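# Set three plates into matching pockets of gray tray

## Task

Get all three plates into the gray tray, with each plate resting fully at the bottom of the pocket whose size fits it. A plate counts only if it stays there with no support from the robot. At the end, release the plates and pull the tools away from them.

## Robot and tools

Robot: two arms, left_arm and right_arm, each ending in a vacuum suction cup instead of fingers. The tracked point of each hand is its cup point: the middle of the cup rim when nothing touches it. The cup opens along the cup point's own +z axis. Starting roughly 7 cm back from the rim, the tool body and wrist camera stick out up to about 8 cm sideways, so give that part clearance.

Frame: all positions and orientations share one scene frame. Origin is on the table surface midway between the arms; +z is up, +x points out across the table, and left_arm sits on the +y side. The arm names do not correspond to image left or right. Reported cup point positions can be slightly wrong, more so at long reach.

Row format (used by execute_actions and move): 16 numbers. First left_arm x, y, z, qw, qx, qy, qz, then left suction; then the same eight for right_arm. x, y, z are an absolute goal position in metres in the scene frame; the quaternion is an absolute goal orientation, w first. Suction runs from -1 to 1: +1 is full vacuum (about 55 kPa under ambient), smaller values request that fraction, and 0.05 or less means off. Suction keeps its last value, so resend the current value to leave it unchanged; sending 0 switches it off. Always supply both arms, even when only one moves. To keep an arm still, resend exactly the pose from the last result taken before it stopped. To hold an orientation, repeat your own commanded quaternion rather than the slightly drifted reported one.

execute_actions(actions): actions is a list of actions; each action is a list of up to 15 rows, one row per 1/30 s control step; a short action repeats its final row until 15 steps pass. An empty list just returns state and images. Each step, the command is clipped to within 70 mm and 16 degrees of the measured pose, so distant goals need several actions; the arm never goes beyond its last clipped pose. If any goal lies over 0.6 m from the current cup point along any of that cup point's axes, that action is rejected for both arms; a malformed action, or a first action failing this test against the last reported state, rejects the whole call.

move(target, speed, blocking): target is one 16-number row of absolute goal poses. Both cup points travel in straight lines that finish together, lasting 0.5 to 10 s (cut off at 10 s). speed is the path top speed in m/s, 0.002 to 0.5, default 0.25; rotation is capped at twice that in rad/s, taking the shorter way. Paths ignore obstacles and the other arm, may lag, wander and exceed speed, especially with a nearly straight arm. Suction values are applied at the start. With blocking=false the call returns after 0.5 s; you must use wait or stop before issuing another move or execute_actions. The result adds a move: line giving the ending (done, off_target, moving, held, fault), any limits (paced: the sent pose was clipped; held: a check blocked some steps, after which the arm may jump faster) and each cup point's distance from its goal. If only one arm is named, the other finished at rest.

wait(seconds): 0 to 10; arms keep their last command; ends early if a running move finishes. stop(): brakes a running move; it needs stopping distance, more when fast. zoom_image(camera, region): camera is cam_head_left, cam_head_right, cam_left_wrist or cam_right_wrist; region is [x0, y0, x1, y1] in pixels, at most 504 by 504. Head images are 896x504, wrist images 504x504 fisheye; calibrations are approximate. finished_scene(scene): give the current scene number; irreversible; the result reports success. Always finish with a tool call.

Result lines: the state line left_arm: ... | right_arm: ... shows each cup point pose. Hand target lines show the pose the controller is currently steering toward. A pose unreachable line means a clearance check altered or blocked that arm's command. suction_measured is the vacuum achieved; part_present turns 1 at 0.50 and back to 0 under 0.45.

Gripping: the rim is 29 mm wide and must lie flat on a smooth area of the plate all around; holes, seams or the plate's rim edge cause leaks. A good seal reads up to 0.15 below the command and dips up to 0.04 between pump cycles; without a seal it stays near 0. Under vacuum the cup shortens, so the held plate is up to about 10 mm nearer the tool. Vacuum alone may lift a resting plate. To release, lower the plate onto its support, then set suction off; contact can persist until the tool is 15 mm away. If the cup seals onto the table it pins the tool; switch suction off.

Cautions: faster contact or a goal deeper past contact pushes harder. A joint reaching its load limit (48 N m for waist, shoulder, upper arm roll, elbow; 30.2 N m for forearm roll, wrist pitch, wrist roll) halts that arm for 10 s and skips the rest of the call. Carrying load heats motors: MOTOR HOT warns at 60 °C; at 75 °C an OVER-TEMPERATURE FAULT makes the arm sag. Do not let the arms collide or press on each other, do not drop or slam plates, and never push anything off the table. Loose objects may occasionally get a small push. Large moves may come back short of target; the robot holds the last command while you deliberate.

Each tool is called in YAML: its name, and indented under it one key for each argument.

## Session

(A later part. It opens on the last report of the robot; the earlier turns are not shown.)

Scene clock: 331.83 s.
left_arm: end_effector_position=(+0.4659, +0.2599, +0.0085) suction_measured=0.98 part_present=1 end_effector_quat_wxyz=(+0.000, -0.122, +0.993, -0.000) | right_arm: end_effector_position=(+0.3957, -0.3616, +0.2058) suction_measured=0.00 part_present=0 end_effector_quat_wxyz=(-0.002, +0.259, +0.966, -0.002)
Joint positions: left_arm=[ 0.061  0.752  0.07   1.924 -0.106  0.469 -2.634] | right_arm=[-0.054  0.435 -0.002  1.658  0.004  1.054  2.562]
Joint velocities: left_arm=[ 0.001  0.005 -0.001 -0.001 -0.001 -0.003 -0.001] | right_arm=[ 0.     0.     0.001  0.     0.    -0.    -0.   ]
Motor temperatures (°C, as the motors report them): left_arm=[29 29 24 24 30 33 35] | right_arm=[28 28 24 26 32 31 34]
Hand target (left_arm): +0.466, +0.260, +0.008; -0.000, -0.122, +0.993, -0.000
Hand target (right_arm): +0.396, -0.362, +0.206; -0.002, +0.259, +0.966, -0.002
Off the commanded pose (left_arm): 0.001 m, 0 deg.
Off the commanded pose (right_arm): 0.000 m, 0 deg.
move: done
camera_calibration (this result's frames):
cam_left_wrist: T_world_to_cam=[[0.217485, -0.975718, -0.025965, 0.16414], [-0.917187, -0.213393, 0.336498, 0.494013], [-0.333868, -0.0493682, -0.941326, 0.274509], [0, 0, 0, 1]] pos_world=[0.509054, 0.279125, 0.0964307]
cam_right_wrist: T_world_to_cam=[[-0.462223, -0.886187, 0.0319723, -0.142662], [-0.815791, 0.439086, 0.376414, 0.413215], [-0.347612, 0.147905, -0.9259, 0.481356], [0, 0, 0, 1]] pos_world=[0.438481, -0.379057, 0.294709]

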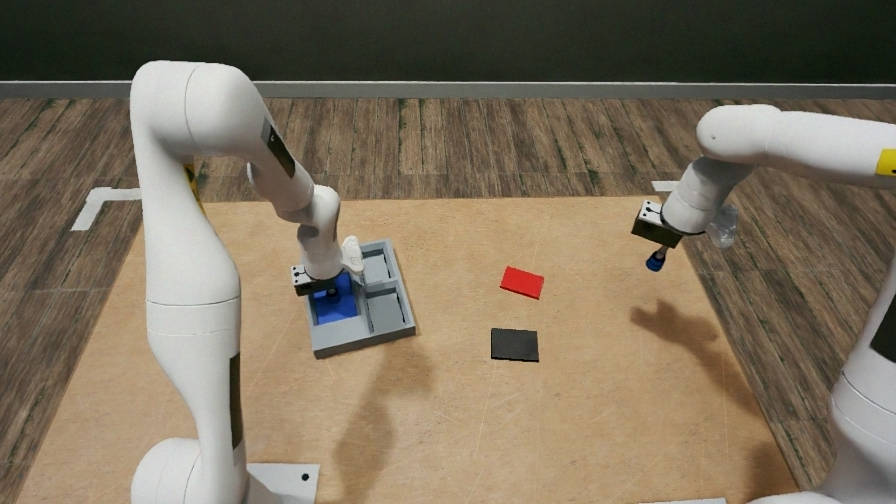

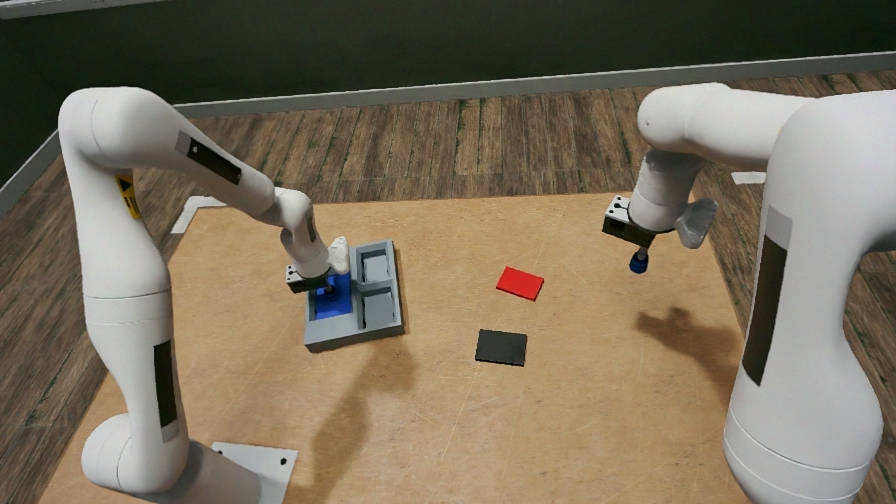

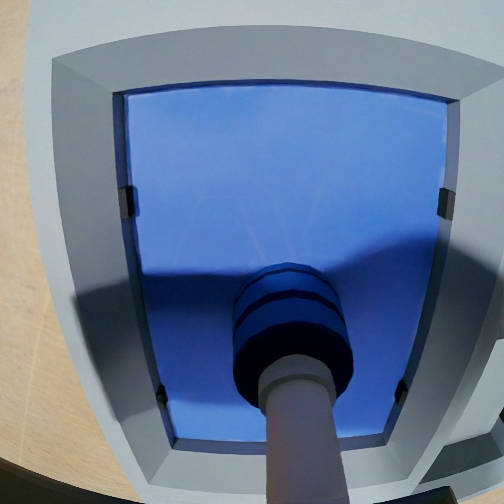

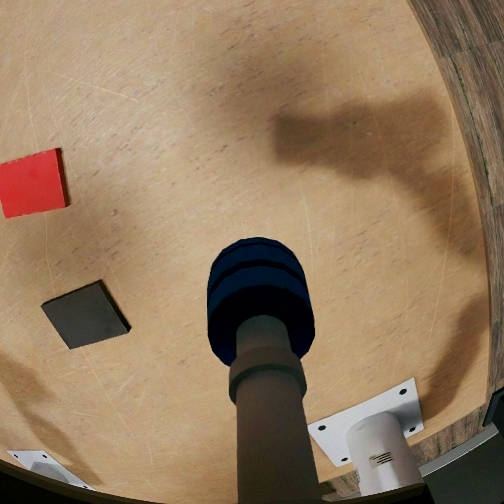

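move:
  target: [0.4657,0.2598,0.002,0,-0.1219,0.9925,0,1,0.3957,-0.3616,0.2058,-0.002,0.259,0.966,-0.002,0]
  speed: 0.03

Scene clock: 339.80 s.
left_arm: end_effector_position=(+0.4659, +0.2599, +0.0025) suction_measured=1.00 part_present=1 end_effector_quat_wxyz=(+0.000, -0.122, +0.993, -0.000) | right_arm: end_effector_position=(+0.3957, -0.3616, +0.2058) suction_measured=0.00 part_present=0 end_effector_quat_wxyz=(-0.002, +0.259, +0.966, -0.002)
Joint positions: left_arm=[ 0.062  0.765  0.068  1.925 -0.107  0.454 -2.633] | right_arm=[-0.054  0.435 -0.002  1.658  0.004  1.054  2.562]
Joint velocities: left_arm=[ 0.     0.003 -0.001 -0.    -0.001 -0.002  0.002] | right_arm=[ 0.     0.     0.     0.    -0.    -0.001 -0.001]
Motor temperatures (°C, as the motors report them): left_arm=[29 29 24 24 30 33 35] | right_arm=[28 28 24 26 32 31 34]
Hand target (left_arm): +0.466, +0.260, +0.002; -0.000, -0.122, +0.993, -0.000
Hand target (right_arm): +0.396, -0.362, +0.206; -0.002, +0.259, +0.966, -0.002
Off the commanded pose (left_arm): 0.001 m, 0 deg.
Off the commanded pose (right_arm): 0.000 m, 0 deg.
move: done
camera_calibration (this result's frames):
cam_left_wrist: T_world_to_cam=[[0.217345, -0.975747, -0.0260534, 0.164062], [-0.91718, -0.213287, 0.336585, 0.496038], [-0.333979, -0.0492595, -0.941293, 0.268868], [0, 0, 0, 1]] pos_world=[0.509094, 0.279125, 0.0903985]
cam_right_wrist: T_world_to_cam=[[-0.462223, -0.886187, 0.0319726, -0.142662], [-0.815791, 0.439086, 0.376414, 0.413215], [-0.347612, 0.147904, -0.9259, 0.481356], [0, 0, 0, 1]] pos_world=[0.438481, -0.379057, 0.294709]

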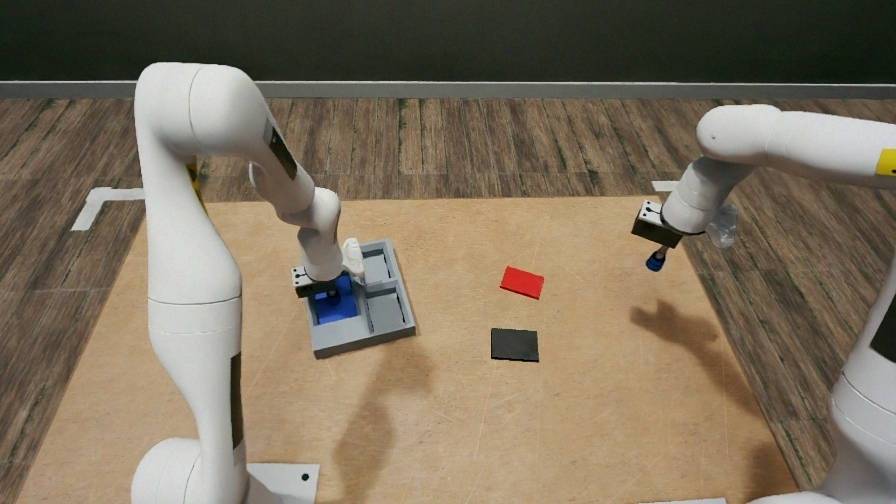

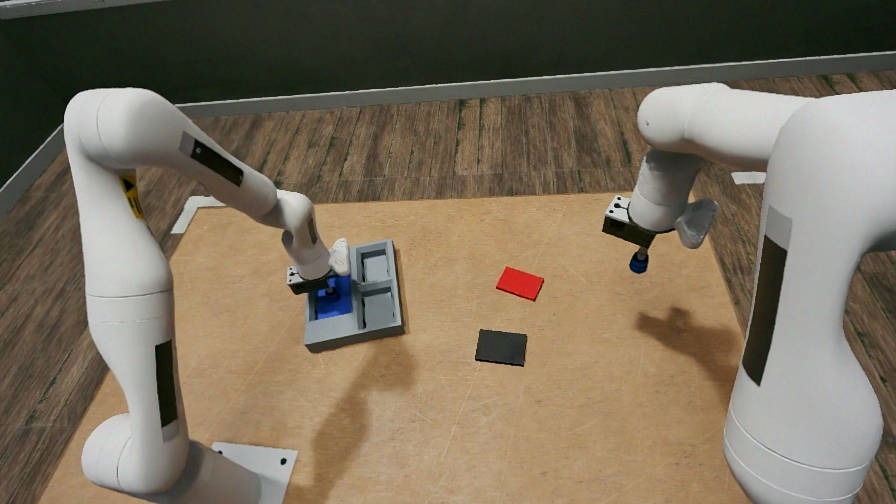

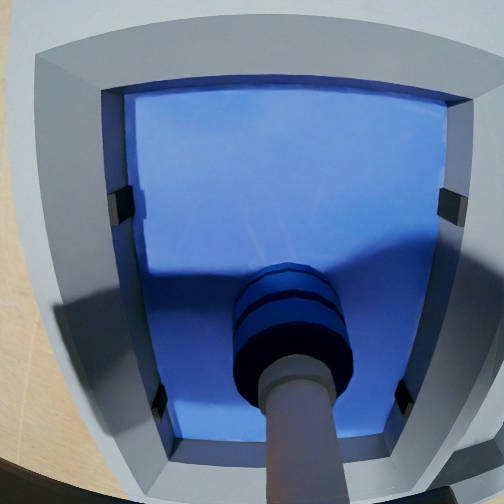

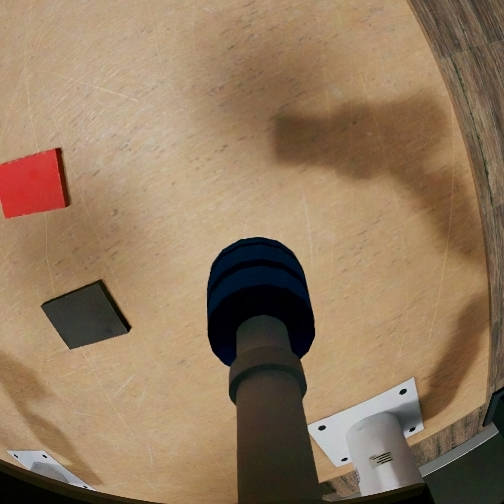

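move:
  target: [0.4657,0.2598,-0.002,0,-0.1219,0.9925,0,1,0.3957,-0.3616,0.2058,-0.002,0.259,0.966,-0.002,0]
  speed: 0.03

Scene clock: 354.33 s.
left_arm: end_effector_position=(+0.4661, +0.2599, +0.0014) suction_measured=0.98 part_present=1 end_effector_quat_wxyz=(+0.002, -0.122, +0.993, -0.000) | right_arm: end_effector_position=(+0.3957, -0.3616, +0.2058) suction_measured=0.00 part_present=0 end_effector_quat_wxyz=(-0.002, +0.259, +0.966, -0.002)
Joint positions: left_arm=[ 0.064  0.767  0.066  1.927 -0.108  0.448 -2.632] | right_arm=[-0.054  0.435 -0.002  1.658  0.004  1.054  2.562]
Joint velocities: left_arm=[-0.001 -0.     0.     0.001 -0.    -0.002 -0.   ] | right_arm=[-0. -0.  0.  0.  0.  0. -0.]
Motor temperatures (°C, as the motors report them): left_arm=[29 29 24 24 30 33 35] | right_arm=[28 28 24 26 32 31 34]
Hand target (left_arm): +0.466, +0.260, -0.002; -0.000, -0.122, +0.993, -0.000
Hand target (right_arm): +0.396, -0.362, +0.206; -0.002, +0.259, +0.966, -0.002
Off the commanded pose (left_arm): 0.003 m, 0 deg.
Off the commanded pose (right_arm): 0.000 m, 0 deg.
move: done
camera_calibration (this result's frames):
cam_left_wrist: T_world_to_cam=[[0.217184, -0.975796, -0.0255725, 0.164081], [-0.918026, -0.213089, 0.334397, 0.496902], [-0.331752, -0.0491492, -0.942085, 0.266796], [0, 0, 0, 1]] pos_world=[0.509043, 0.279107, 0.0893785]
cam_right_wrist: T_world_to_cam=[[-0.462223, -0.886187, 0.0319725, -0.142662], [-0.815791, 0.439086, 0.376414, 0.413215], [-0.347612, 0.147905, -0.9259, 0.481356], [0, 0, 0, 1]] pos_world=[0.438481, -0.379057, 0.294709]

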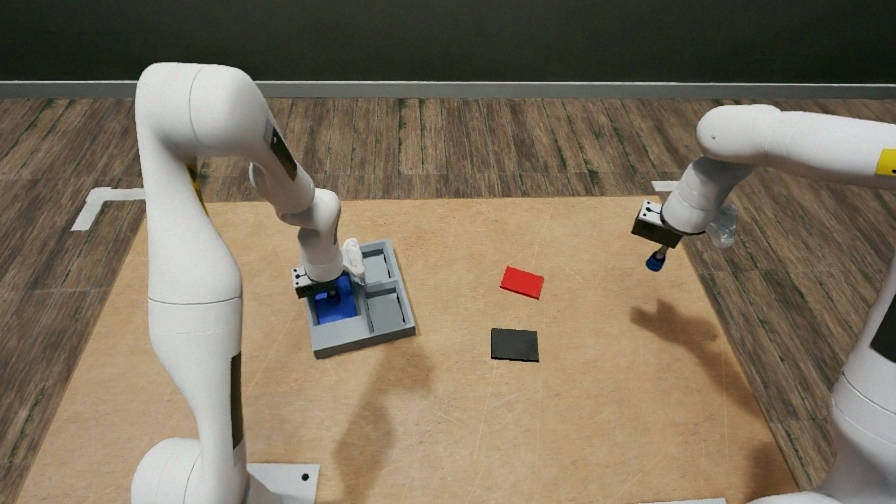

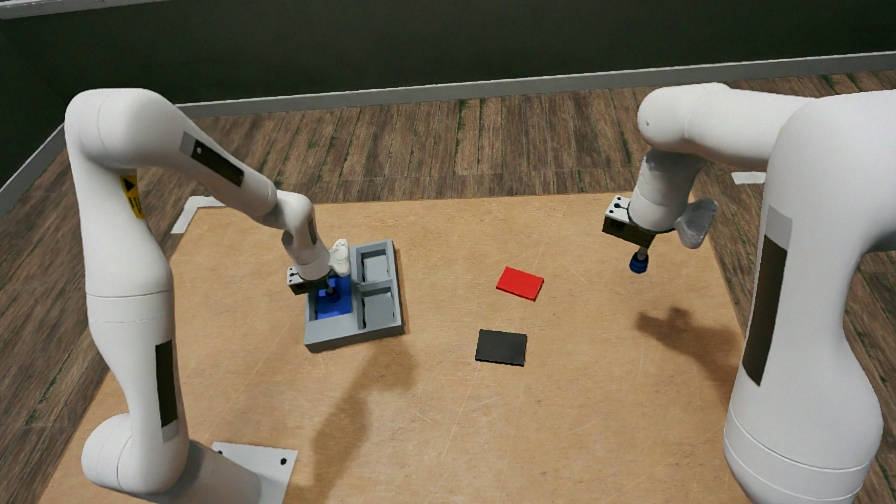

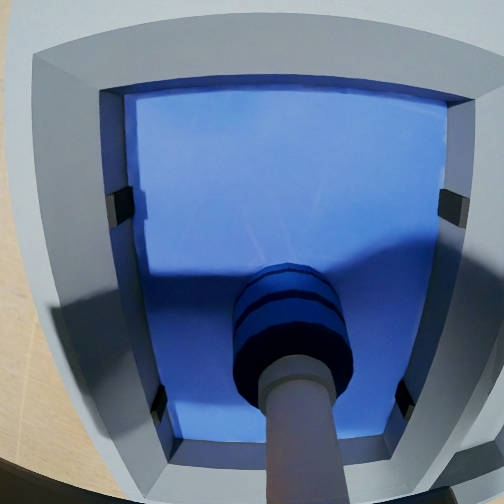

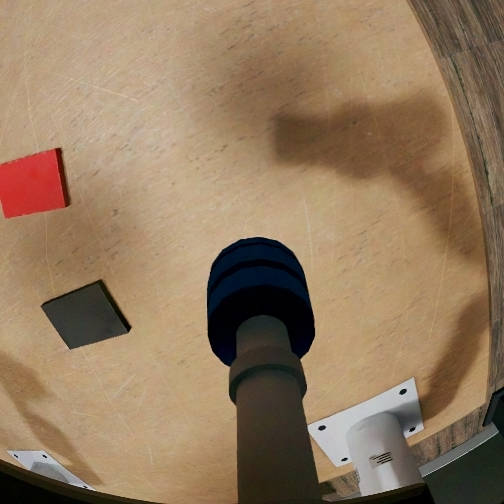

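Bottomed at about z=0.002. I'll release and stop pressing.

execute_actions:
  actions:
    - [[0.4657,0.2598,0.002,0,-0.1219,0.9925,0,0,0.3957,-0.3616,0.2058,-0.002,0.259,0.966,-0.002,0]]

Scene clock: 365.97 s.
left_arm: end_effector_position=(+0.4662, +0.2598, +0.0034) suction_measured=0.00 part_present=0 end_effector_quat_wxyz=(+0.001, -0.122, +0.993, -0.000) | right_arm: end_effector_position=(+0.3957, -0.3616, +0.2058) suction_measured=0.00 part_present=0 end_effector_quat_wxyz=(-0.002, +0.259, +0.966, -0.002)
Joint positions: left_arm=[ 0.062  0.763  0.068  1.925 -0.107  0.455 -2.633] | right_arm=[-0.054  0.435 -0.002  1.658  0.004  1.054  2.562]
Joint velocities: left_arm=[-0.001 -0.     0.001  0.001 -0.     0.002 -0.001] | right_arm=[ 0.    -0.    -0.     0.     0.     0.    -0.001]
Motor temperatures (°C, as the motors report them): left_arm=[29 29 24 24 30 33 35] | right_arm=[28 28 24 26 32 31 34]
Hand target (left_arm): +0.466, +0.260, +0.002; -0.000, -0.122, +0.993, -0.000
Hand target (right_arm): +0.396, -0.362, +0.206; -0.002, +0.259, +0.966, -0.002
Off the commanded pose (left_arm): 0.001 m, 0 deg.
Off the commanded pose (right_arm): 0.000 m, 0 deg.
camera_calibration (this result's frames):
cam_left_wrist: T_world_to_cam=[[0.217262, -0.975776, -0.0256458, 0.163996], [-0.917677, -0.213139, 0.335322, 0.496231], [-0.332666, -0.0493182, -0.941754, 0.269237], [0, 0, 0, 1]] pos_world=[0.509315, 0.279068, 0.0913635]
cam_right_wrist: T_world_to_cam=[[-0.462223, -0.886187, 0.0319725, -0.142662], [-0.815791, 0.439086, 0.376414, 0.413215], [-0.347612, 0.147905, -0.9259, 0.481356], [0, 0, 0, 1]] pos_world=[0.438481, -0.379057, 0.294709]

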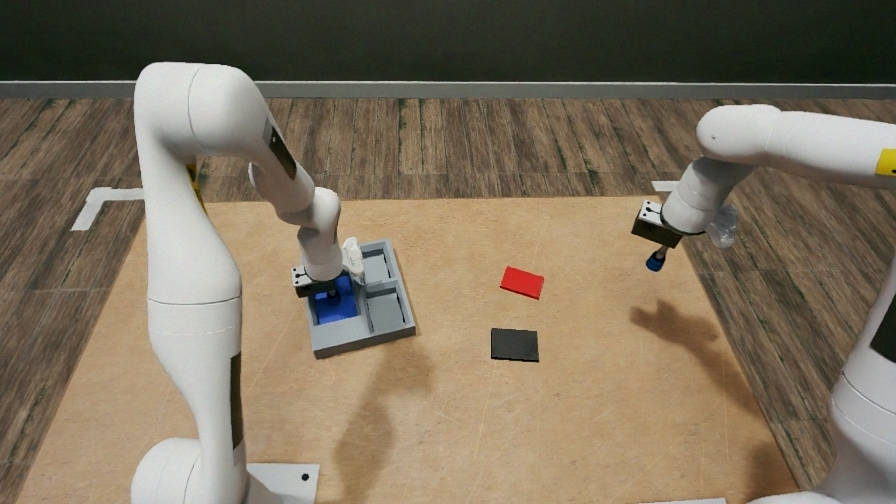

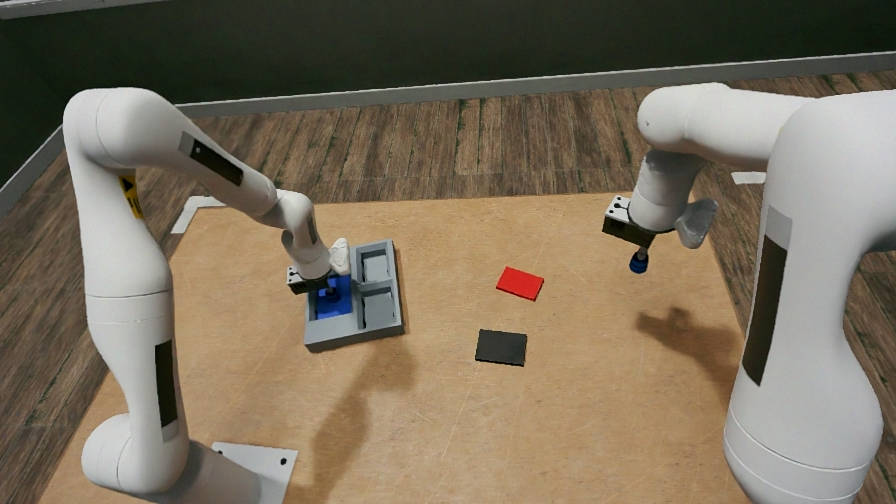

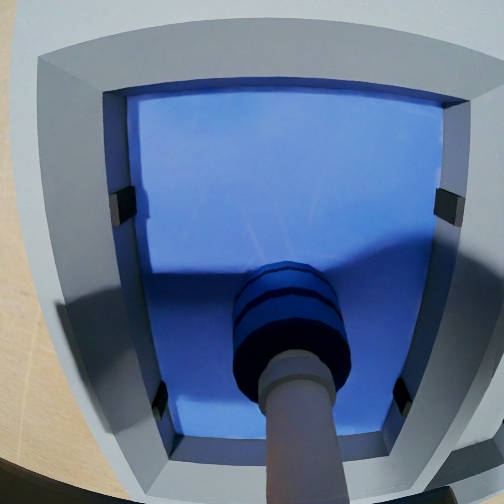

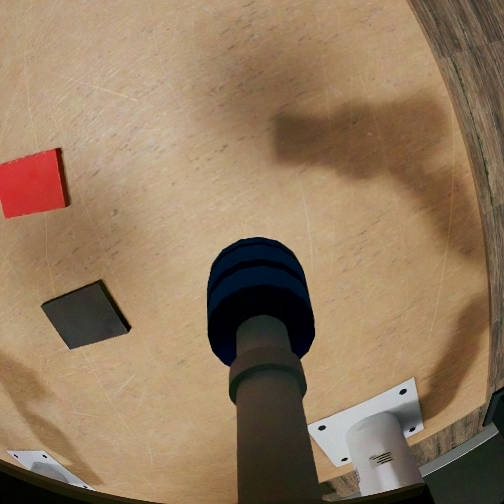

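execute_actions:
  actions:
    - [[0.4657,0.2598,0.0031,0,-0.1219,0.9925,0,0,0.3957,-0.3616,0.2058,-0.002,0.259,0.966,-0.002,0],[0.4657,0.2598,0.004,0,-0.1219,0.9925,0,0,0.3957,-0.3616,0.2058,-0.002,0.259,0.966,-0.002,0],[0.4657,0.2598,0.006,0,-0.1219,0.9925,0,0,0.3957,-0.3616,0.2058,-0.002,0.259,0.966,-0.002,0],[0.4657,0.2598,0.0093,0,-0.1219,0.9925,0,0,0.3957,-0.3616,0.2058,-0.002,0.259,0.966,-0.002,0],[0.4657,0.2598,0.0139,0,-0.1219,0.9925,0,0,0.3957,-0.3616,0.2058,-0.002,0.259,0.966,-0.002,0],[0.4657,0.2598,0.0195,0,-0.1219,0.9925,0,0,0.3957,-0.3616,0.2058,-0.002,0.259,0.966,-0.002,0],[0.4657,0.2598,0.0258,0,-0.1219,0.9925,0,0,0.3957,-0.3616,0.2058,-0.002,0.259,0.966,-0.002,0],[0.4656,0.2595,0.0322,0,-0.1218,0.9926,0,0,0.3957,-0.3616,0.2058,-0.002,0.259,0.966,-0.002,0],[0.4654,0.2588,0.0385,0,-0.1214,0.9926,0,0,0.3957,-0.3616,0.2058,-0.002,0.259,0.966,-0.002,0],[0.465,0.2575,0.0441,0,-0.1208,0.9927,0,0,0.3957,-0.3616,0.2058,-0.002,0.259,0.966,-0.002,0],[0.4643,0.2554,0.0487,0,-0.1198,0.9928,0,0,0.3957,-0.3616,0.2058,-0.002,0.259,0.966,-0.002,0],[0.4634,0.2525,0.052,0,-0.1185,0.993,0,0,0.3957,-0.3616,0.2058,-0.002,0.259,0.966,-0.002,0],[0.4622,0.2485,0.054,0,-0.1166,0.9932,0,0,0.3957,-0.3616,0.2058,-0.002,0.259,0.966,-0.002,0],[0.4606,0.2436,0.0549,0,-0.1143,0.9934,0,0,0.3957,-0.3616,0.2058,-0.002,0.259,0.966,-0.002,0],[0.4587,0.2376,0.055,0,-0.1116,0.9938,0,0,0.3957,-0.3616,0.2058,-0.002,0.259,0.966,-0.002,0]]
    - [[0.4565,0.2306,0.055,0,-0.1083,0.9941,0,0,0.3957,-0.3616,0.2058,-0.002,0.259,0.966,-0.002,0],[0.4539,0.2224,0.055,0,-0.1045,0.9945,0,0,0.3957,-0.3616,0.2058,-0.002,0.259,0.966,-0.002,0],[0.451,0.2131,0.055,0,-0.1001,0.995,0,0,0.3957,-0.3616,0.2058,-0.002,0.259,0.966,-0.002,0],[0.4478,0.2029,0.055,0,-0.0953,0.9954,0,0,0.3957,-0.3616,0.2058,-0.002,0.259,0.966,-0.002,0],[0.4442,0.1916,0.055,0,-0.0901,0.9959,0,0,0.3957,-0.3616,0.2058,-0.002,0.259,0.966,-0.002,0],[0.4404,0.1795,0.055,0,-0.0844,0.9964,0,0,0.3957,-0.3616,0.2058,-0.002,0.259,0.966,-0.002,0],[0.4363,0.1665,0.055,0,-0.0784,0.9969,0,0,0.3957,-0.3616,0.2058,-0.002,0.259,0.966,-0.002,0],[0.4319,0.1527,0.055,0,-0.0719,0.9974,0,0,0.3957,-0.3616,0.2058,-0.002,0.259,0.966,-0.002,0],[0.4274,0.1383,0.055,0,-0.0652,0.9979,0,0,0.3957,-0.3616,0.2058,-0.002,0.259,0.966,-0.002,0],[0.4227,0.1233,0.055,0,-0.0582,0.9983,0,0,0.3957,-0.3616,0.2058,-0.002,0.259,0.966,-0.002,0],[0.4178,0.1079,0.055,0,-0.051,0.9987,0,0,0.3957,-0.3616,0.2058,-0.002,0.259,0.966,-0.002,0],[0.4129,0.0922,0.055,0,-0.0437,0.999,0,0,0.3957,-0.3616,0.2058,-0.002,0.259,0.966,-0.002,0],[0.4079,0.0764,0.055,0,-0.0363,0.9993,0,0,0.3957,-0.3616,0.2058,-0.002,0.259,0.966,-0.002,0],[0.4028,0.0604,0.055,0,-0.0289,0.9996,0,0,0.3957,-0.3616,0.2058,-0.002,0.259,0.966,-0.002,0],[0.3978,0.0446,0.055,0,-0.0215,0.9998,0,0,0.3957,-0.3616,0.2058,-0.002,0.259,0.966,-0.002,0]]
    - [[0.3929,0.0289,0.055,0,-0.0142,0.9999,0,0,0.3957,-0.3616,0.2058,-0.002,0.259,0.966,-0.002,0],[0.388,0.0135,0.055,0,-0.007,1,0,0,0.3957,-0.3616,0.2058,-0.002,0.259,0.966,-0.002,0],[0.3833,-0.0015,0.055,0,0,1,0,0,0.3957,-0.3616,0.2058,-0.002,0.259,0.966,-0.002,0],[0.3788,-0.0159,0.055,0,0.0067,1,0,0,0.3957,-0.3616,0.2058,-0.002,0.259,0.966,-0.002,0],[0.3744,-0.0297,0.055,0,0.0132,0.9999,0,0,0.3957,-0.3616,0.2058,-0.002,0.259,0.966,-0.002,0],[0.3703,-0.0427,0.055,0,0.0192,0.9998,0,0,0.3957,-0.3616,0.2058,-0.002,0.259,0.966,-0.002,0],[0.3665,-0.0548,0.0548,0,0.0249,0.9997,0,0,0.3957,-0.3616,0.2058,-0.002,0.259,0.966,-0.002,0],[0.3629,-0.0661,0.0543,0,0.0301,0.9995,0,0,0.3957,-0.3616,0.2058,-0.002,0.259,0.966,-0.002,0],[0.3597,-0.0763,0.0534,0,0.0349,0.9994,0,0,0.3957,-0.3616,0.2058,-0.002,0.259,0.966,-0.002,0],[0.3568,-0.0856,0.052,0,0.0393,0.9992,0,0,0.3957,-0.3616,0.2058,-0.002,0.259,0.966,-0.002,0],[0.3542,-0.0938,0.0502,0,0.0431,0.9991,0,0,0.3957,-0.3616,0.2058,-0.002,0.259,0.966,-0.002,0],[0.352,-0.1008,0.048,0,0.0464,0.9989,0,0,0.3957,-0.3616,0.2058,-0.002,0.259,0.966,-0.002,0],[0.3501,-0.1068,0.0453,0,0.0491,0.9988,0,0,0.3957,-0.3616,0.2058,-0.002,0.259,0.966,-0.002,0],[0.3485,-0.1117,0.0422,0,0.0514,0.9987,0,0,0.3957,-0.3616,0.2058,-0.002,0.259,0.966,-0.002,0],[0.3473,-0.1157,0.0388,0,0.0533,0.9986,0,0,0.3957,-0.3616,0.2058,-0.002,0.259,0.966,-0.002,0]]
    - [[0.3464,-0.1186,0.0352,0,0.0546,0.9985,0,1,0.3957,-0.3616,0.2058,-0.002,0.259,0.966,-0.002,0],[0.3457,-0.1207,0.0314,0,0.0556,0.9985,0,1,0.3957,-0.3616,0.2058,-0.002,0.259,0.966,-0.002,0],[0.3453,-0.122,0.0276,0,0.0562,0.9984,0,1,0.3957,-0.3616,0.2058,-0.002,0.259,0.966,-0.002,0],[0.3451,-0.1227,0.0238,0,0.0566,0.9984,0,1,0.3957,-0.3616,0.2058,-0.002,0.259,0.966,-0.002,0],[0.345,-0.123,0.0202,0,0.0567,0.9984,0,1,0.3957,-0.3616,0.2058,-0.002,0.259,0.966,-0.002,0],[0.345,-0.123,0.0168,0,0.0567,0.9984,0,1,0.3957,-0.3616,0.2058,-0.002,0.259,0.966,-0.002,0],[0.345,-0.123,0.0137,0,0.0567,0.9984,0,1,0.3957,-0.3616,0.2058,-0.002,0.259,0.966,-0.002,0],[0.345,-0.123,0.011,0,0.0567,0.9984,0,1,0.3957,-0.3616,0.2058,-0.002,0.259,0.966,-0.002,0],[0.345,-0.123,0.0088,0,0.0567,0.9984,0,1,0.3957,-0.3616,0.2058,-0.002,0.259,0.966,-0.002,0],[0.345,-0.123,0.007,0,0.0567,0.9984,0,1,0.3957,-0.3616,0.2058,-0.002,0.259,0.966,-0.002,0],[0.345,-0.123,0.0056,0,0.0567,0.9984,0,1,0.3957,-0.3616,0.2058,-0.002,0.259,0.966,-0.002,0],[0.345,-0.123,0.0047,0,0.0567,0.9984,0,1,0.3957,-0.3616,0.2058,-0.002,0.259,0.966,-0.002,0],[0.345,-0.123,0.0042,0,0.0567,0.9984,0,1,0.3957,-0.3616,0.2058,-0.002,0.259,0.966,-0.002,0],[0.345,-0.123,0.004,0,0.0567,0.9984,0,1,0.3957,-0.3616,0.2058,-0.002,0.259,0.966,-0.002,0]]

Scene clock: 487.97 s.
left_arm: end_effector_position=(+0.3454, -0.1221, +0.0071) suction_measured=0.09 part_present=0 end_effector_quat_wxyz=(+0.001, +0.056, +0.998, -0.001) | right_arm: end_effector_position=(+0.3957, -0.3616, +0.2058) suction_measured=0.00 part_present=0 end_effector_quat_wxyz=(-0.002, +0.259, +0.966, -0.002)
Joint positions: left_arm=[ 0.826  0.946  0.153  1.421 -0.175  0.787 -2.156] | right_arm=[-0.054  0.435 -0.002  1.658  0.004  1.054  2.562]
Joint velocities: left_arm=[ 0.018  0.063 -0.008 -0.035 -0.009 -0.019  0.008] | right_arm=[-0.     0.     0.     0.    -0.     0.002 -0.001]
Motor temperatures (°C, as the motors report them): left_arm=[29 28 24 23 30 33 35] | right_arm=[28 28 24 26 32 31 34]
Hand target (left_arm): +0.344, -0.123, +0.004; -0.000, +0.056, +0.998, +0.000
Hand target (right_arm): +0.396, -0.362, +0.206; -0.002, +0.259, +0.966, -0.002
Off the commanded pose (left_arm): 0.003 m, 0 deg.
Off the commanded pose (right_arm): 0.000 m, 0 deg.
camera_calibration (this result's frames):
cam_left_wrist: T_world_to_cam=[[-0.136403, -0.990347, -0.0246262, -0.0619212], [-0.934097, 0.120297, 0.336141, 0.349049], [-0.329934, 0.0688538, -0.94149, 0.227172], [0, 0, 0, 1]] pos_world=[0.392551, -0.118955, 0.0950251]
cam_right_wrist: T_world_to_cam=[[-0.462223, -0.886187, 0.0319725, -0.142662], [-0.815791, 0.439086, 0.376414, 0.413215], [-0.347612, 0.147905, -0.9259, 0.481356], [0, 0, 0, 1]] pos_world=[0.438481, -0.379057, 0.294709]

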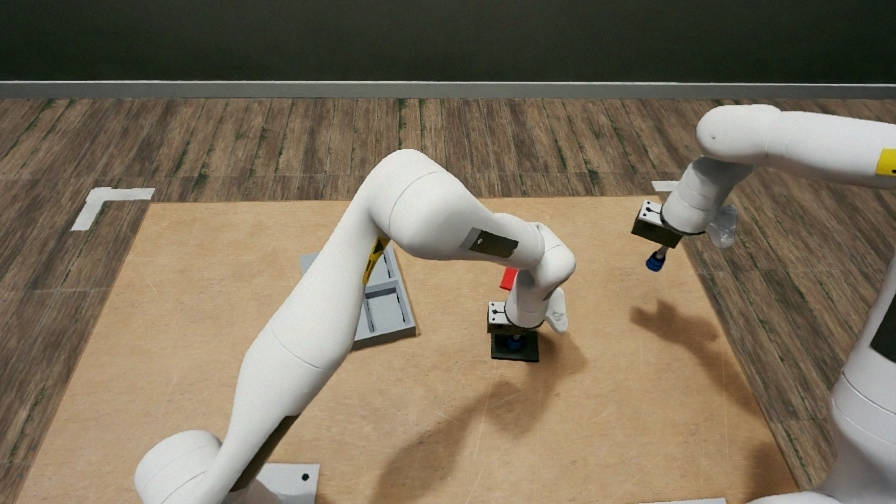

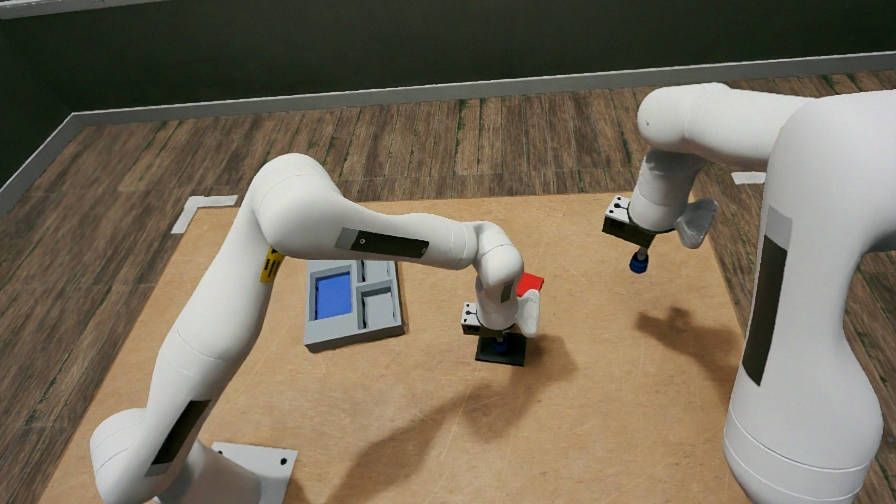

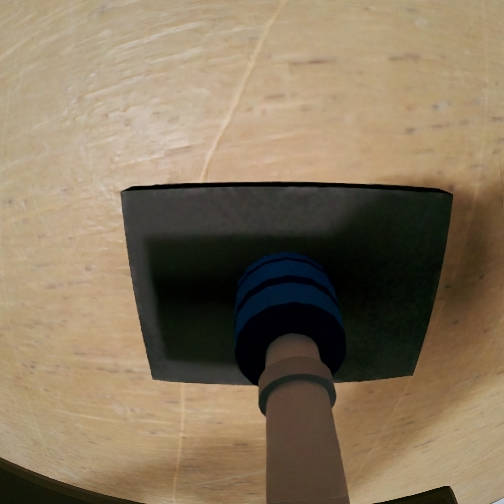

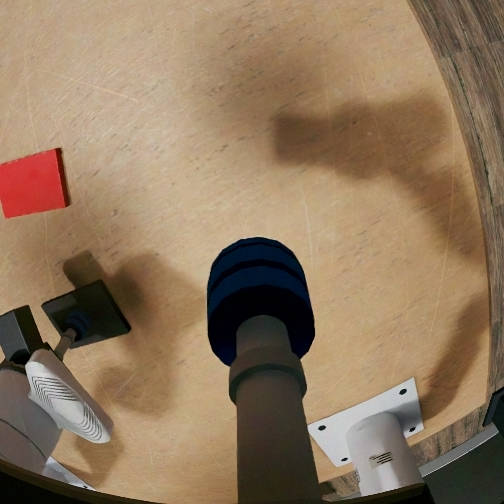

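wait:
  seconds: 0

zoom_image:
  camera: "cam_left_wrist"
  region: [90, 160, 290, 420]

zoom_image:
  camera: "cam_left_wrist"
  region: [290, 160, 490, 420]

Scene clock: 493.90 s.
left_arm: end_effector_position=(+0.3445, -0.1227, +0.0039) suction_measured=0.98 part_present=1 end_effector_quat_wxyz=(-0.000, +0.056, +0.998, +0.000) | right_arm: end_effector_position=(+0.3957, -0.3616, +0.2058) suction_measured=0.00 part_present=0 end_effector_quat_wxyz=(-0.002, +0.259, +0.966, -0.002)
Joint positions: left_arm=[ 0.828  0.953  0.152  1.418 -0.175  0.785 -2.156] | right_arm=[-0.054  0.435 -0.002  1.658  0.004  1.054  2.562]
Joint velocities: left_arm=[ 0.001  0.     0.001  0.    -0.    -0.    -0.001] | right_arm=[ 0.     0.     0.001 -0.     0.     0.     0.   ]
Motor temperatures (°C, as the motors report them): left_arm=[29 28 24 23 30 33 35] | right_arm=[28 28 24 26 32 31 34]
Hand target (left_arm): +0.344, -0.123, +0.004; -0.000, +0.056, +0.998, +0.000
Hand target (right_arm): +0.396, -0.362, +0.206; -0.002, +0.259, +0.966, -0.002
Off the commanded pose (left_arm): 0.001 m, 0 deg.
Off the commanded pose (right_arm): 0.000 m, 0 deg.
camera_calibration (this result's frames):
cam_left_wrist: T_world_to_cam=[[-0.137974, -0.990089, -0.0261959, -0.0622196], [-0.933385, 0.121134, 0.337814, 0.34922], [-0.331293, 0.0710603, -0.940848, 0.224638], [0, 0, 0, 1]] pos_world=[0.391794, -0.119868, 0.0917493]
cam_right_wrist: T_world_to_cam=[[-0.462223, -0.886187, 0.0319724, -0.142662], [-0.815791, 0.439086, 0.376414, 0.413215], [-0.347612, 0.147905, -0.9259, 0.481356], [0, 0, 0, 1]] pos_world=[0.438481, -0.379057, 0.294709]

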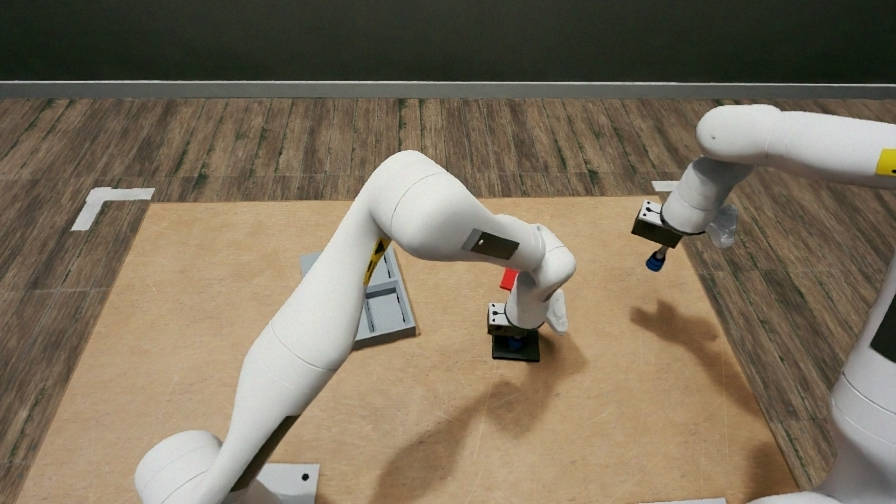

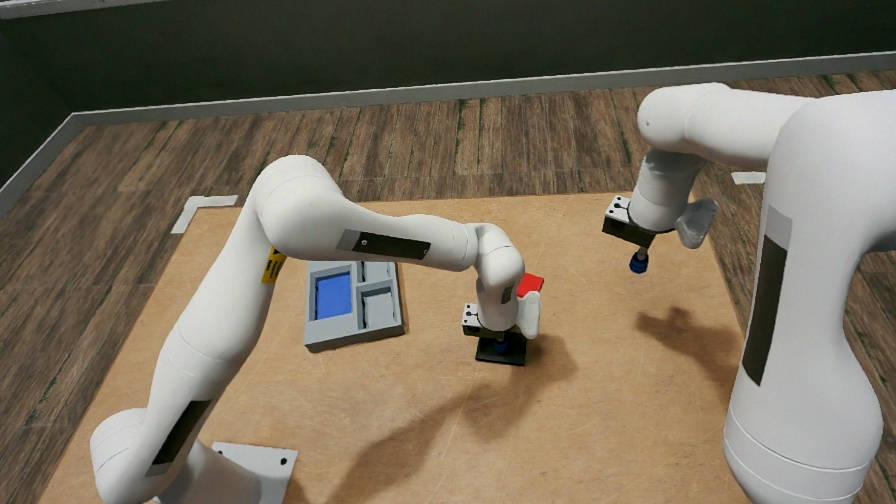

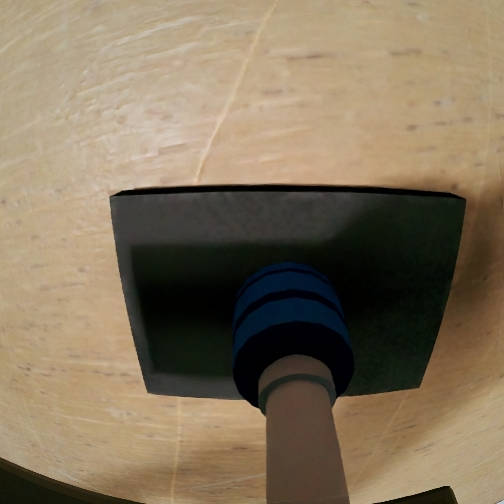

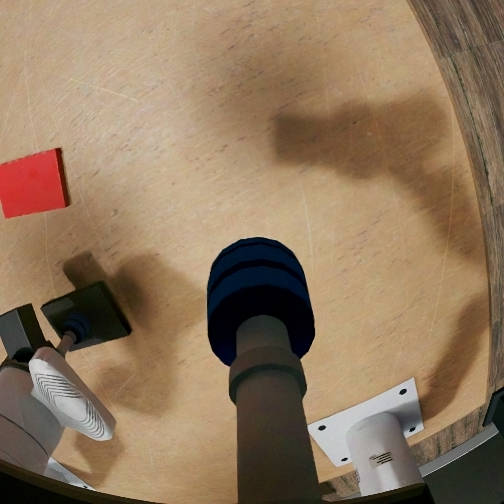

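Region (90, 160, 290, 420) of cam_left_wrist's 504x504 image, scaled by 1.938, with more detail than that image has; it fills the left 388 columns of this view, and the rest is white.

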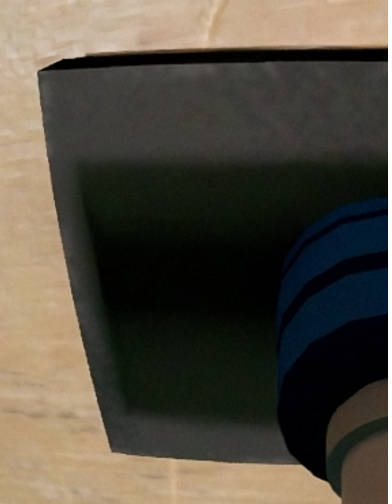

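Region (290, 160, 490, 420) of cam_left_wrist's 504x504 image, scaled by 1.938, with more detail than that image has; it fills the left 388 columns of this view, and the rest is white.

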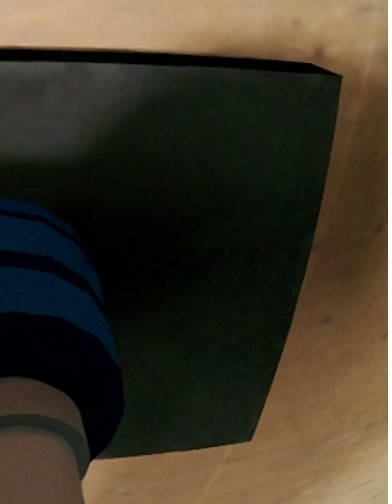

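execute_actions:
  actions:
    - [[0.3446,-0.1225,0.004,0,0.056,0.9984,0,1,0.3957,-0.3616,0.2058,-0.002,0.259,0.966,-0.002,0],[0.3448,-0.1218,0.0043,0,0.0536,0.9986,0,1,0.3957,-0.3616,0.2058,-0.002,0.259,0.966,-0.002,0],[0.3451,-0.1208,0.0048,0,0.0497,0.9988,0,1,0.3957,-0.3616,0.2058,-0.002,0.259,0.966,-0.002,0],[0.3456,-0.1193,0.0057,0,0.0445,0.999,0,1,0.3957,-0.3616,0.2058,-0.002,0.259,0.966,-0.002,0],[0.3462,-0.1173,0.0071,0,0.0375,0.9993,0,1,0.3957,-0.3616,0.2058,-0.002,0.259,0.966,-0.002,0],[0.347,-0.1149,0.009,0,0.0291,0.9996,0,1,0.3957,-0.3616,0.2058,-0.002,0.259,0.966,-0.002,0],[0.3479,-0.1121,0.0114,0,0.0192,0.9998,0,1,0.3957,-0.3616,0.2058,-0.002,0.259,0.966,-0.002,0],[0.3489,-0.1089,0.0143,0,0.0077,1,0,1,0.3957,-0.3616,0.2058,-0.002,0.259,0.966,-0.002,0],[0.3501,-0.1053,0.0175,0,-0.0054,1,0,1,0.3957,-0.3616,0.2058,-0.002,0.259,0.966,-0.002,0],[0.3514,-0.1012,0.0211,0,-0.0199,0.9998,0,1,0.3957,-0.3616,0.2058,-0.002,0.259,0.966,-0.002,0],[0.3528,-0.0966,0.025,0,-0.0361,0.9993,0,1,0.3957,-0.3616,0.2058,-0.002,0.259,0.966,-0.002,0],[0.3544,-0.0917,0.029,0,-0.0537,0.9986,0,1,0.3957,-0.3616,0.2058,-0.002,0.259,0.966,-0.002,0],[0.3561,-0.0863,0.033,0,-0.0727,0.9974,0,1,0.3957,-0.3616,0.2058,-0.002,0.259,0.966,-0.002,0],[0.358,-0.0805,0.037,0,-0.0934,0.9956,0,1,0.3957,-0.3616,0.2058,-0.002,0.259,0.966,-0.002,0],[0.36,-0.0742,0.0409,0,-0.1155,0.9933,0,1,0.3957,-0.3616,0.2058,-0.002,0.259,0.966,-0.002,0]]
    - [[0.3621,-0.0678,0.0445,0,-0.1383,0.9904,0,1,0.3957,-0.3616,0.2058,-0.002,0.259,0.966,-0.002,0],[0.3641,-0.0613,0.0477,0,-0.1611,0.9869,0,1,0.3957,-0.3616,0.2058,-0.002,0.259,0.966,-0.002,0],[0.3662,-0.0549,0.0506,0,-0.1838,0.983,0,1,0.3957,-0.3616,0.2058,-0.002,0.259,0.966,-0.002,0],[0.3682,-0.0484,0.053,0,-0.2064,0.9785,0,1,0.3957,-0.3616,0.2058,-0.002,0.259,0.966,-0.002,0],[0.3703,-0.0419,0.0549,0,-0.2287,0.9735,0,1,0.3957,-0.3616,0.2058,-0.002,0.259,0.966,-0.002,0],[0.3724,-0.0355,0.0563,0,-0.2511,0.968,0,1,0.3957,-0.3616,0.2058,-0.002,0.259,0.966,-0.002,0],[0.3744,-0.029,0.0572,0,-0.2733,0.9619,0,1,0.3957,-0.3616,0.2058,-0.002,0.259,0.966,-0.002,0],[0.3765,-0.0225,0.0578,0,-0.2954,0.9554,0,1,0.3957,-0.3616,0.2058,-0.002,0.259,0.966,-0.002,0],[0.3786,-0.0161,0.058,0,-0.3171,0.9484,0,1,0.3957,-0.3616,0.2058,-0.002,0.259,0.966,-0.002,0],[0.3806,-0.0096,0.058,0,-0.3389,0.9408,0,1,0.3957,-0.3616,0.2058,-0.002,0.259,0.966,-0.002,0],[0.3827,-0.0032,0.058,0,-0.3605,0.9328,0,1,0.3957,-0.3616,0.2058,-0.002,0.259,0.966,-0.002,0],[0.3848,0.0033,0.058,0,-0.3819,0.9242,0,1,0.3957,-0.3616,0.2058,-0.002,0.259,0.966,-0.002,0],[0.3868,0.0098,0.058,0,-0.4031,0.9152,0,1,0.3957,-0.3616,0.2058,-0.002,0.259,0.966,-0.002,0],[0.3889,0.0162,0.058,0,-0.4239,0.9057,0,1,0.3957,-0.3616,0.2058,-0.002,0.259,0.966,-0.002,0],[0.3909,0.0227,0.058,0,-0.4446,0.8957,0,1,0.3957,-0.3616,0.2058,-0.002,0.259,0.966,-0.002,0]]
    - [[0.393,0.0292,0.058,0,-0.4652,0.8852,0,1,0.3957,-0.3616,0.2058,-0.002,0.259,0.966,-0.002,0],[0.3951,0.0356,0.058,0,-0.4854,0.8743,0,1,0.3957,-0.3616,0.2058,-0.002,0.259,0.966,-0.002,0],[0.3971,0.0421,0.058,0,-0.5054,0.8629,0,1,0.3957,-0.3616,0.2058,-0.002,0.259,0.966,-0.002,0],[0.3992,0.0485,0.058,0,-0.525,0.8511,0,1,0.3957,-0.3616,0.2058,-0.002,0.259,0.966,-0.002,0],[0.4013,0.055,0.058,0,-0.5445,0.8388,0,1,0.3957,-0.3616,0.2058,-0.002,0.259,0.966,-0.002,0],[0.4033,0.0615,0.058,0,-0.5637,0.826,0,1,0.3957,-0.3616,0.2058,-0.002,0.259,0.966,-0.002,0],[0.4054,0.0679,0.058,0,-0.5825,0.8128,0,1,0.3957,-0.3616,0.2058,-0.002,0.259,0.966,-0.002,0],[0.4075,0.0744,0.058,0,-0.601,0.7993,0,1,0.3957,-0.3616,0.2058,-0.002,0.259,0.966,-0.002,0],[0.4095,0.0808,0.058,0,-0.6192,0.7852,0,1,0.3957,-0.3616,0.2058,-0.002,0.259,0.966,-0.002,0],[0.4116,0.0873,0.058,0,-0.6372,0.7707,0,1,0.3957,-0.3616,0.2058,-0.002,0.259,0.966,-0.002,0],[0.4137,0.0938,0.058,0,-0.6547,0.7559,0,1,0.3957,-0.3616,0.2058,-0.002,0.259,0.966,-0.002,0],[0.4157,0.1002,0.0578,0,-0.672,0.7406,0,1,0.3957,-0.3616,0.2058,-0.002,0.259,0.966,-0.002,0],[0.4177,0.1065,0.0575,0,-0.6882,0.7255,0,1,0.3957,-0.3616,0.2058,-0.002,0.259,0.966,-0.002,0],[0.4196,0.1123,0.057,0,-0.7031,0.711,0,1,0.3957,-0.3616,0.2058,-0.002,0.259,0.966,-0.002,0],[0.4213,0.1177,0.0561,0,-0.7165,0.6976,0,1,0.3957,-0.3616,0.2058,-0.002,0.259,0.966,-0.002,0]]
    - [[0.4229,0.1226,0.0551,0,-0.7287,0.6848,0,1,0.3957,-0.3616,0.2058,-0.002,0.259,0.966,-0.002,0],[0.4243,0.1272,0.0538,0,-0.7397,0.6729,0,1,0.3957,-0.3616,0.2058,-0.002,0.259,0.966,-0.002,0],[0.4256,0.1313,0.0523,0,-0.7494,0.6621,0,1,0.3957,-0.3616,0.2058,-0.002,0.259,0.966,-0.002,0],[0.4268,0.1349,0.0507,0,-0.758,0.6522,0,1,0.3957,-0.3616,0.2058,-0.002,0.259,0.966,-0.002,0],[0.4278,0.1381,0.049,0,-0.7655,0.6435,0,1,0.3957,-0.3616,0.2058,-0.002,0.259,0.966,-0.002,0],[0.4287,0.1409,0.0473,0,-0.7719,0.6358,0,1,0.3957,-0.3616,0.2058,-0.002,0.259,0.966,-0.002,0],[0.4295,0.1433,0.0457,0,-0.7771,0.6293,0,1,0.3957,-0.3616,0.2058,-0.002,0.259,0.966,-0.002,0],[0.4301,0.1453,0.0442,0,-0.7815,0.6239,0,1,0.3957,-0.3616,0.2058,-0.002,0.259,0.966,-0.002,0],[0.4306,0.1468,0.0429,0,-0.7848,0.6198,0,1,0.3957,-0.3616,0.2058,-0.002,0.259,0.966,-0.002,0],[0.4309,0.1478,0.0419,0,-0.7871,0.6168,0,1,0.3957,-0.3616,0.2058,-0.002,0.259,0.966,-0.002,0],[0.4311,0.1485,0.041,0,-0.7886,0.6149,0,1,0.3957,-0.3616,0.2058,-0.002,0.259,0.966,-0.002,0],[0.4312,0.1487,0.0405,0,-0.7891,0.6143,0,1,0.3957,-0.3616,0.2058,-0.002,0.259,0.966,-0.002,0],[0.4312,0.1487,0.0402,0,-0.7891,0.6143,0,1,0.3957,-0.3616,0.2058,-0.002,0.259,0.966,-0.002,0],[0.4312,0.1487,0.04,0,-0.7891,0.6143,0,1,0.3957,-0.3616,0.2058,-0.002,0.259,0.966,-0.002,0]]

Scene clock: 611.17 s.
left_arm: end_effector_position=(+0.4312, +0.1478, +0.0411) suction_measured=0.98 part_present=1 end_effector_quat_wxyz=(-0.000, +0.787, -0.617, +0.000) | right_arm: end_effector_position=(+0.3957, -0.3616, +0.2058) suction_measured=0.00 part_present=0 end_effector_quat_wxyz=(-0.002, +0.259, +0.966, -0.002)
Joint positions: left_arm=[ 0.575  0.703 -0.284  1.878  0.323  0.605 -1.185] | right_arm=[-0.054  0.435 -0.002  1.658  0.004  1.054  2.562]
Joint velocities: left_arm=[-0.022  0.024 -0.002  0.014  0.035 -0.038  0.016] | right_arm=[ 0.    -0.    -0.     0.    -0.     0.001  0.   ]
Motor temperatures (°C, as the motors report them): left_arm=[29 30 24 24 30 33 35] | right_arm=[28 28 24 26 32 31 34]
Hand target (left_arm): +0.431, +0.149, +0.040; -0.000, +0.789, -0.614, +0.000
Hand target (right_arm): +0.396, -0.362, +0.206; -0.002, +0.259, +0.966, -0.002
Off the commanded pose (left_arm): 0.001 m, 0 deg.
Off the commanded pose (right_arm): 0.000 m, 0 deg.
camera_calibration (this result's frames):
cam_left_wrist: T_world_to_cam=[[0.976321, 0.214793, -0.0257281, -0.440026], [0.210752, -0.917571, 0.337116, 0.045021], [0.0488029, -0.334555, -0.941112, 0.165223], [0, 0, 0, 1]] pos_world=[0.412055, 0.191101, 0.128995]
cam_right_wrist: T_world_to_cam=[[-0.462223, -0.886187, 0.0319725, -0.142662], [-0.815791, 0.439086, 0.376414, 0.413215], [-0.347612, 0.147904, -0.9259, 0.481356], [0, 0, 0, 1]] pos_world=[0.438481, -0.379057, 0.294709]

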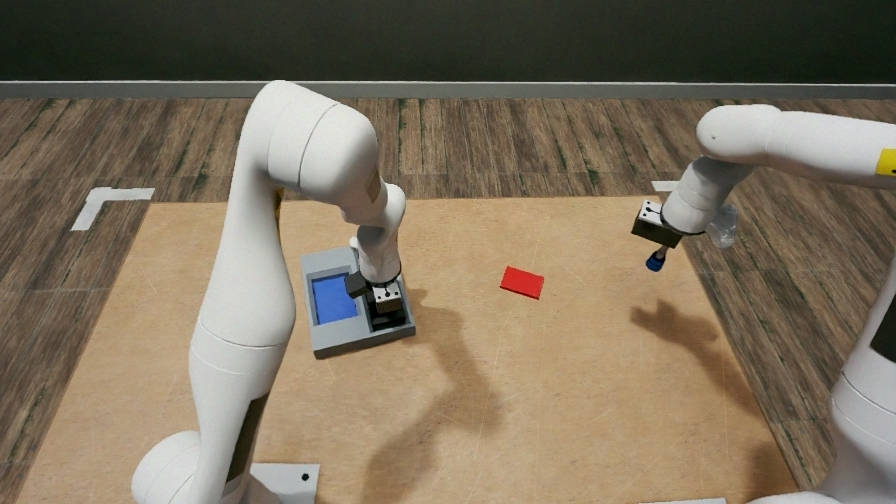

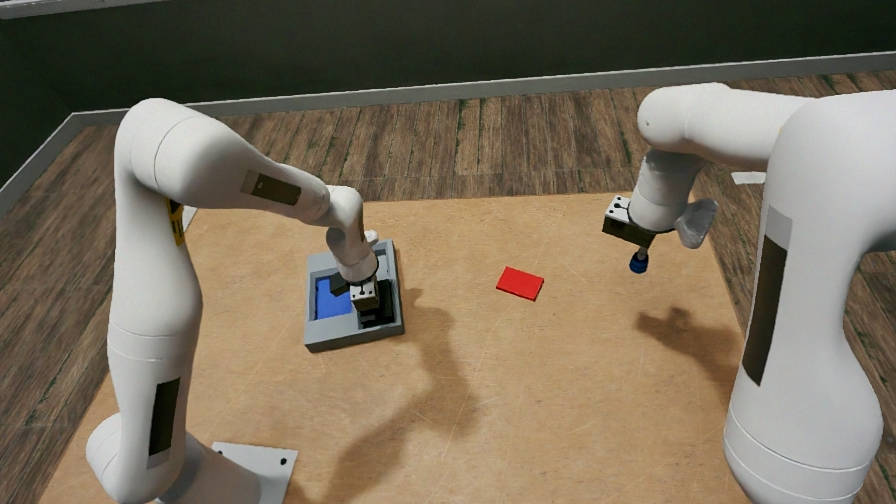

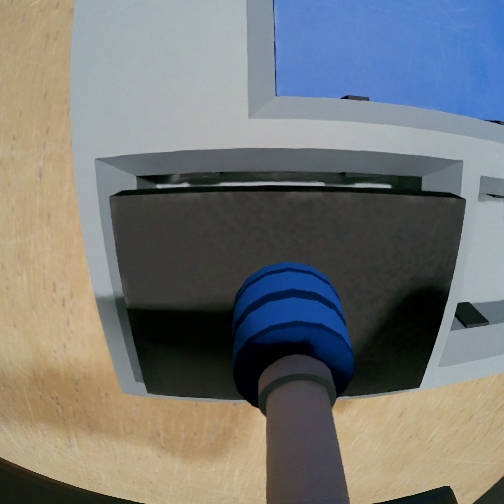

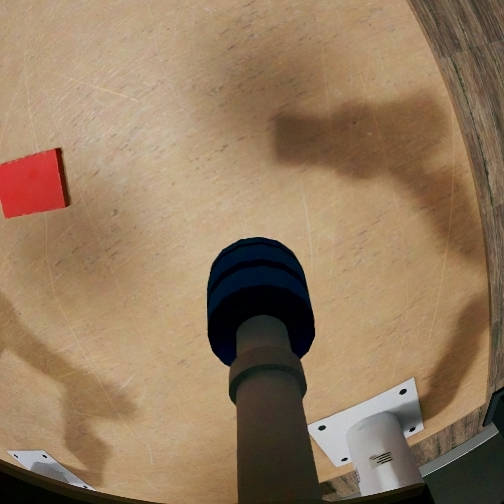

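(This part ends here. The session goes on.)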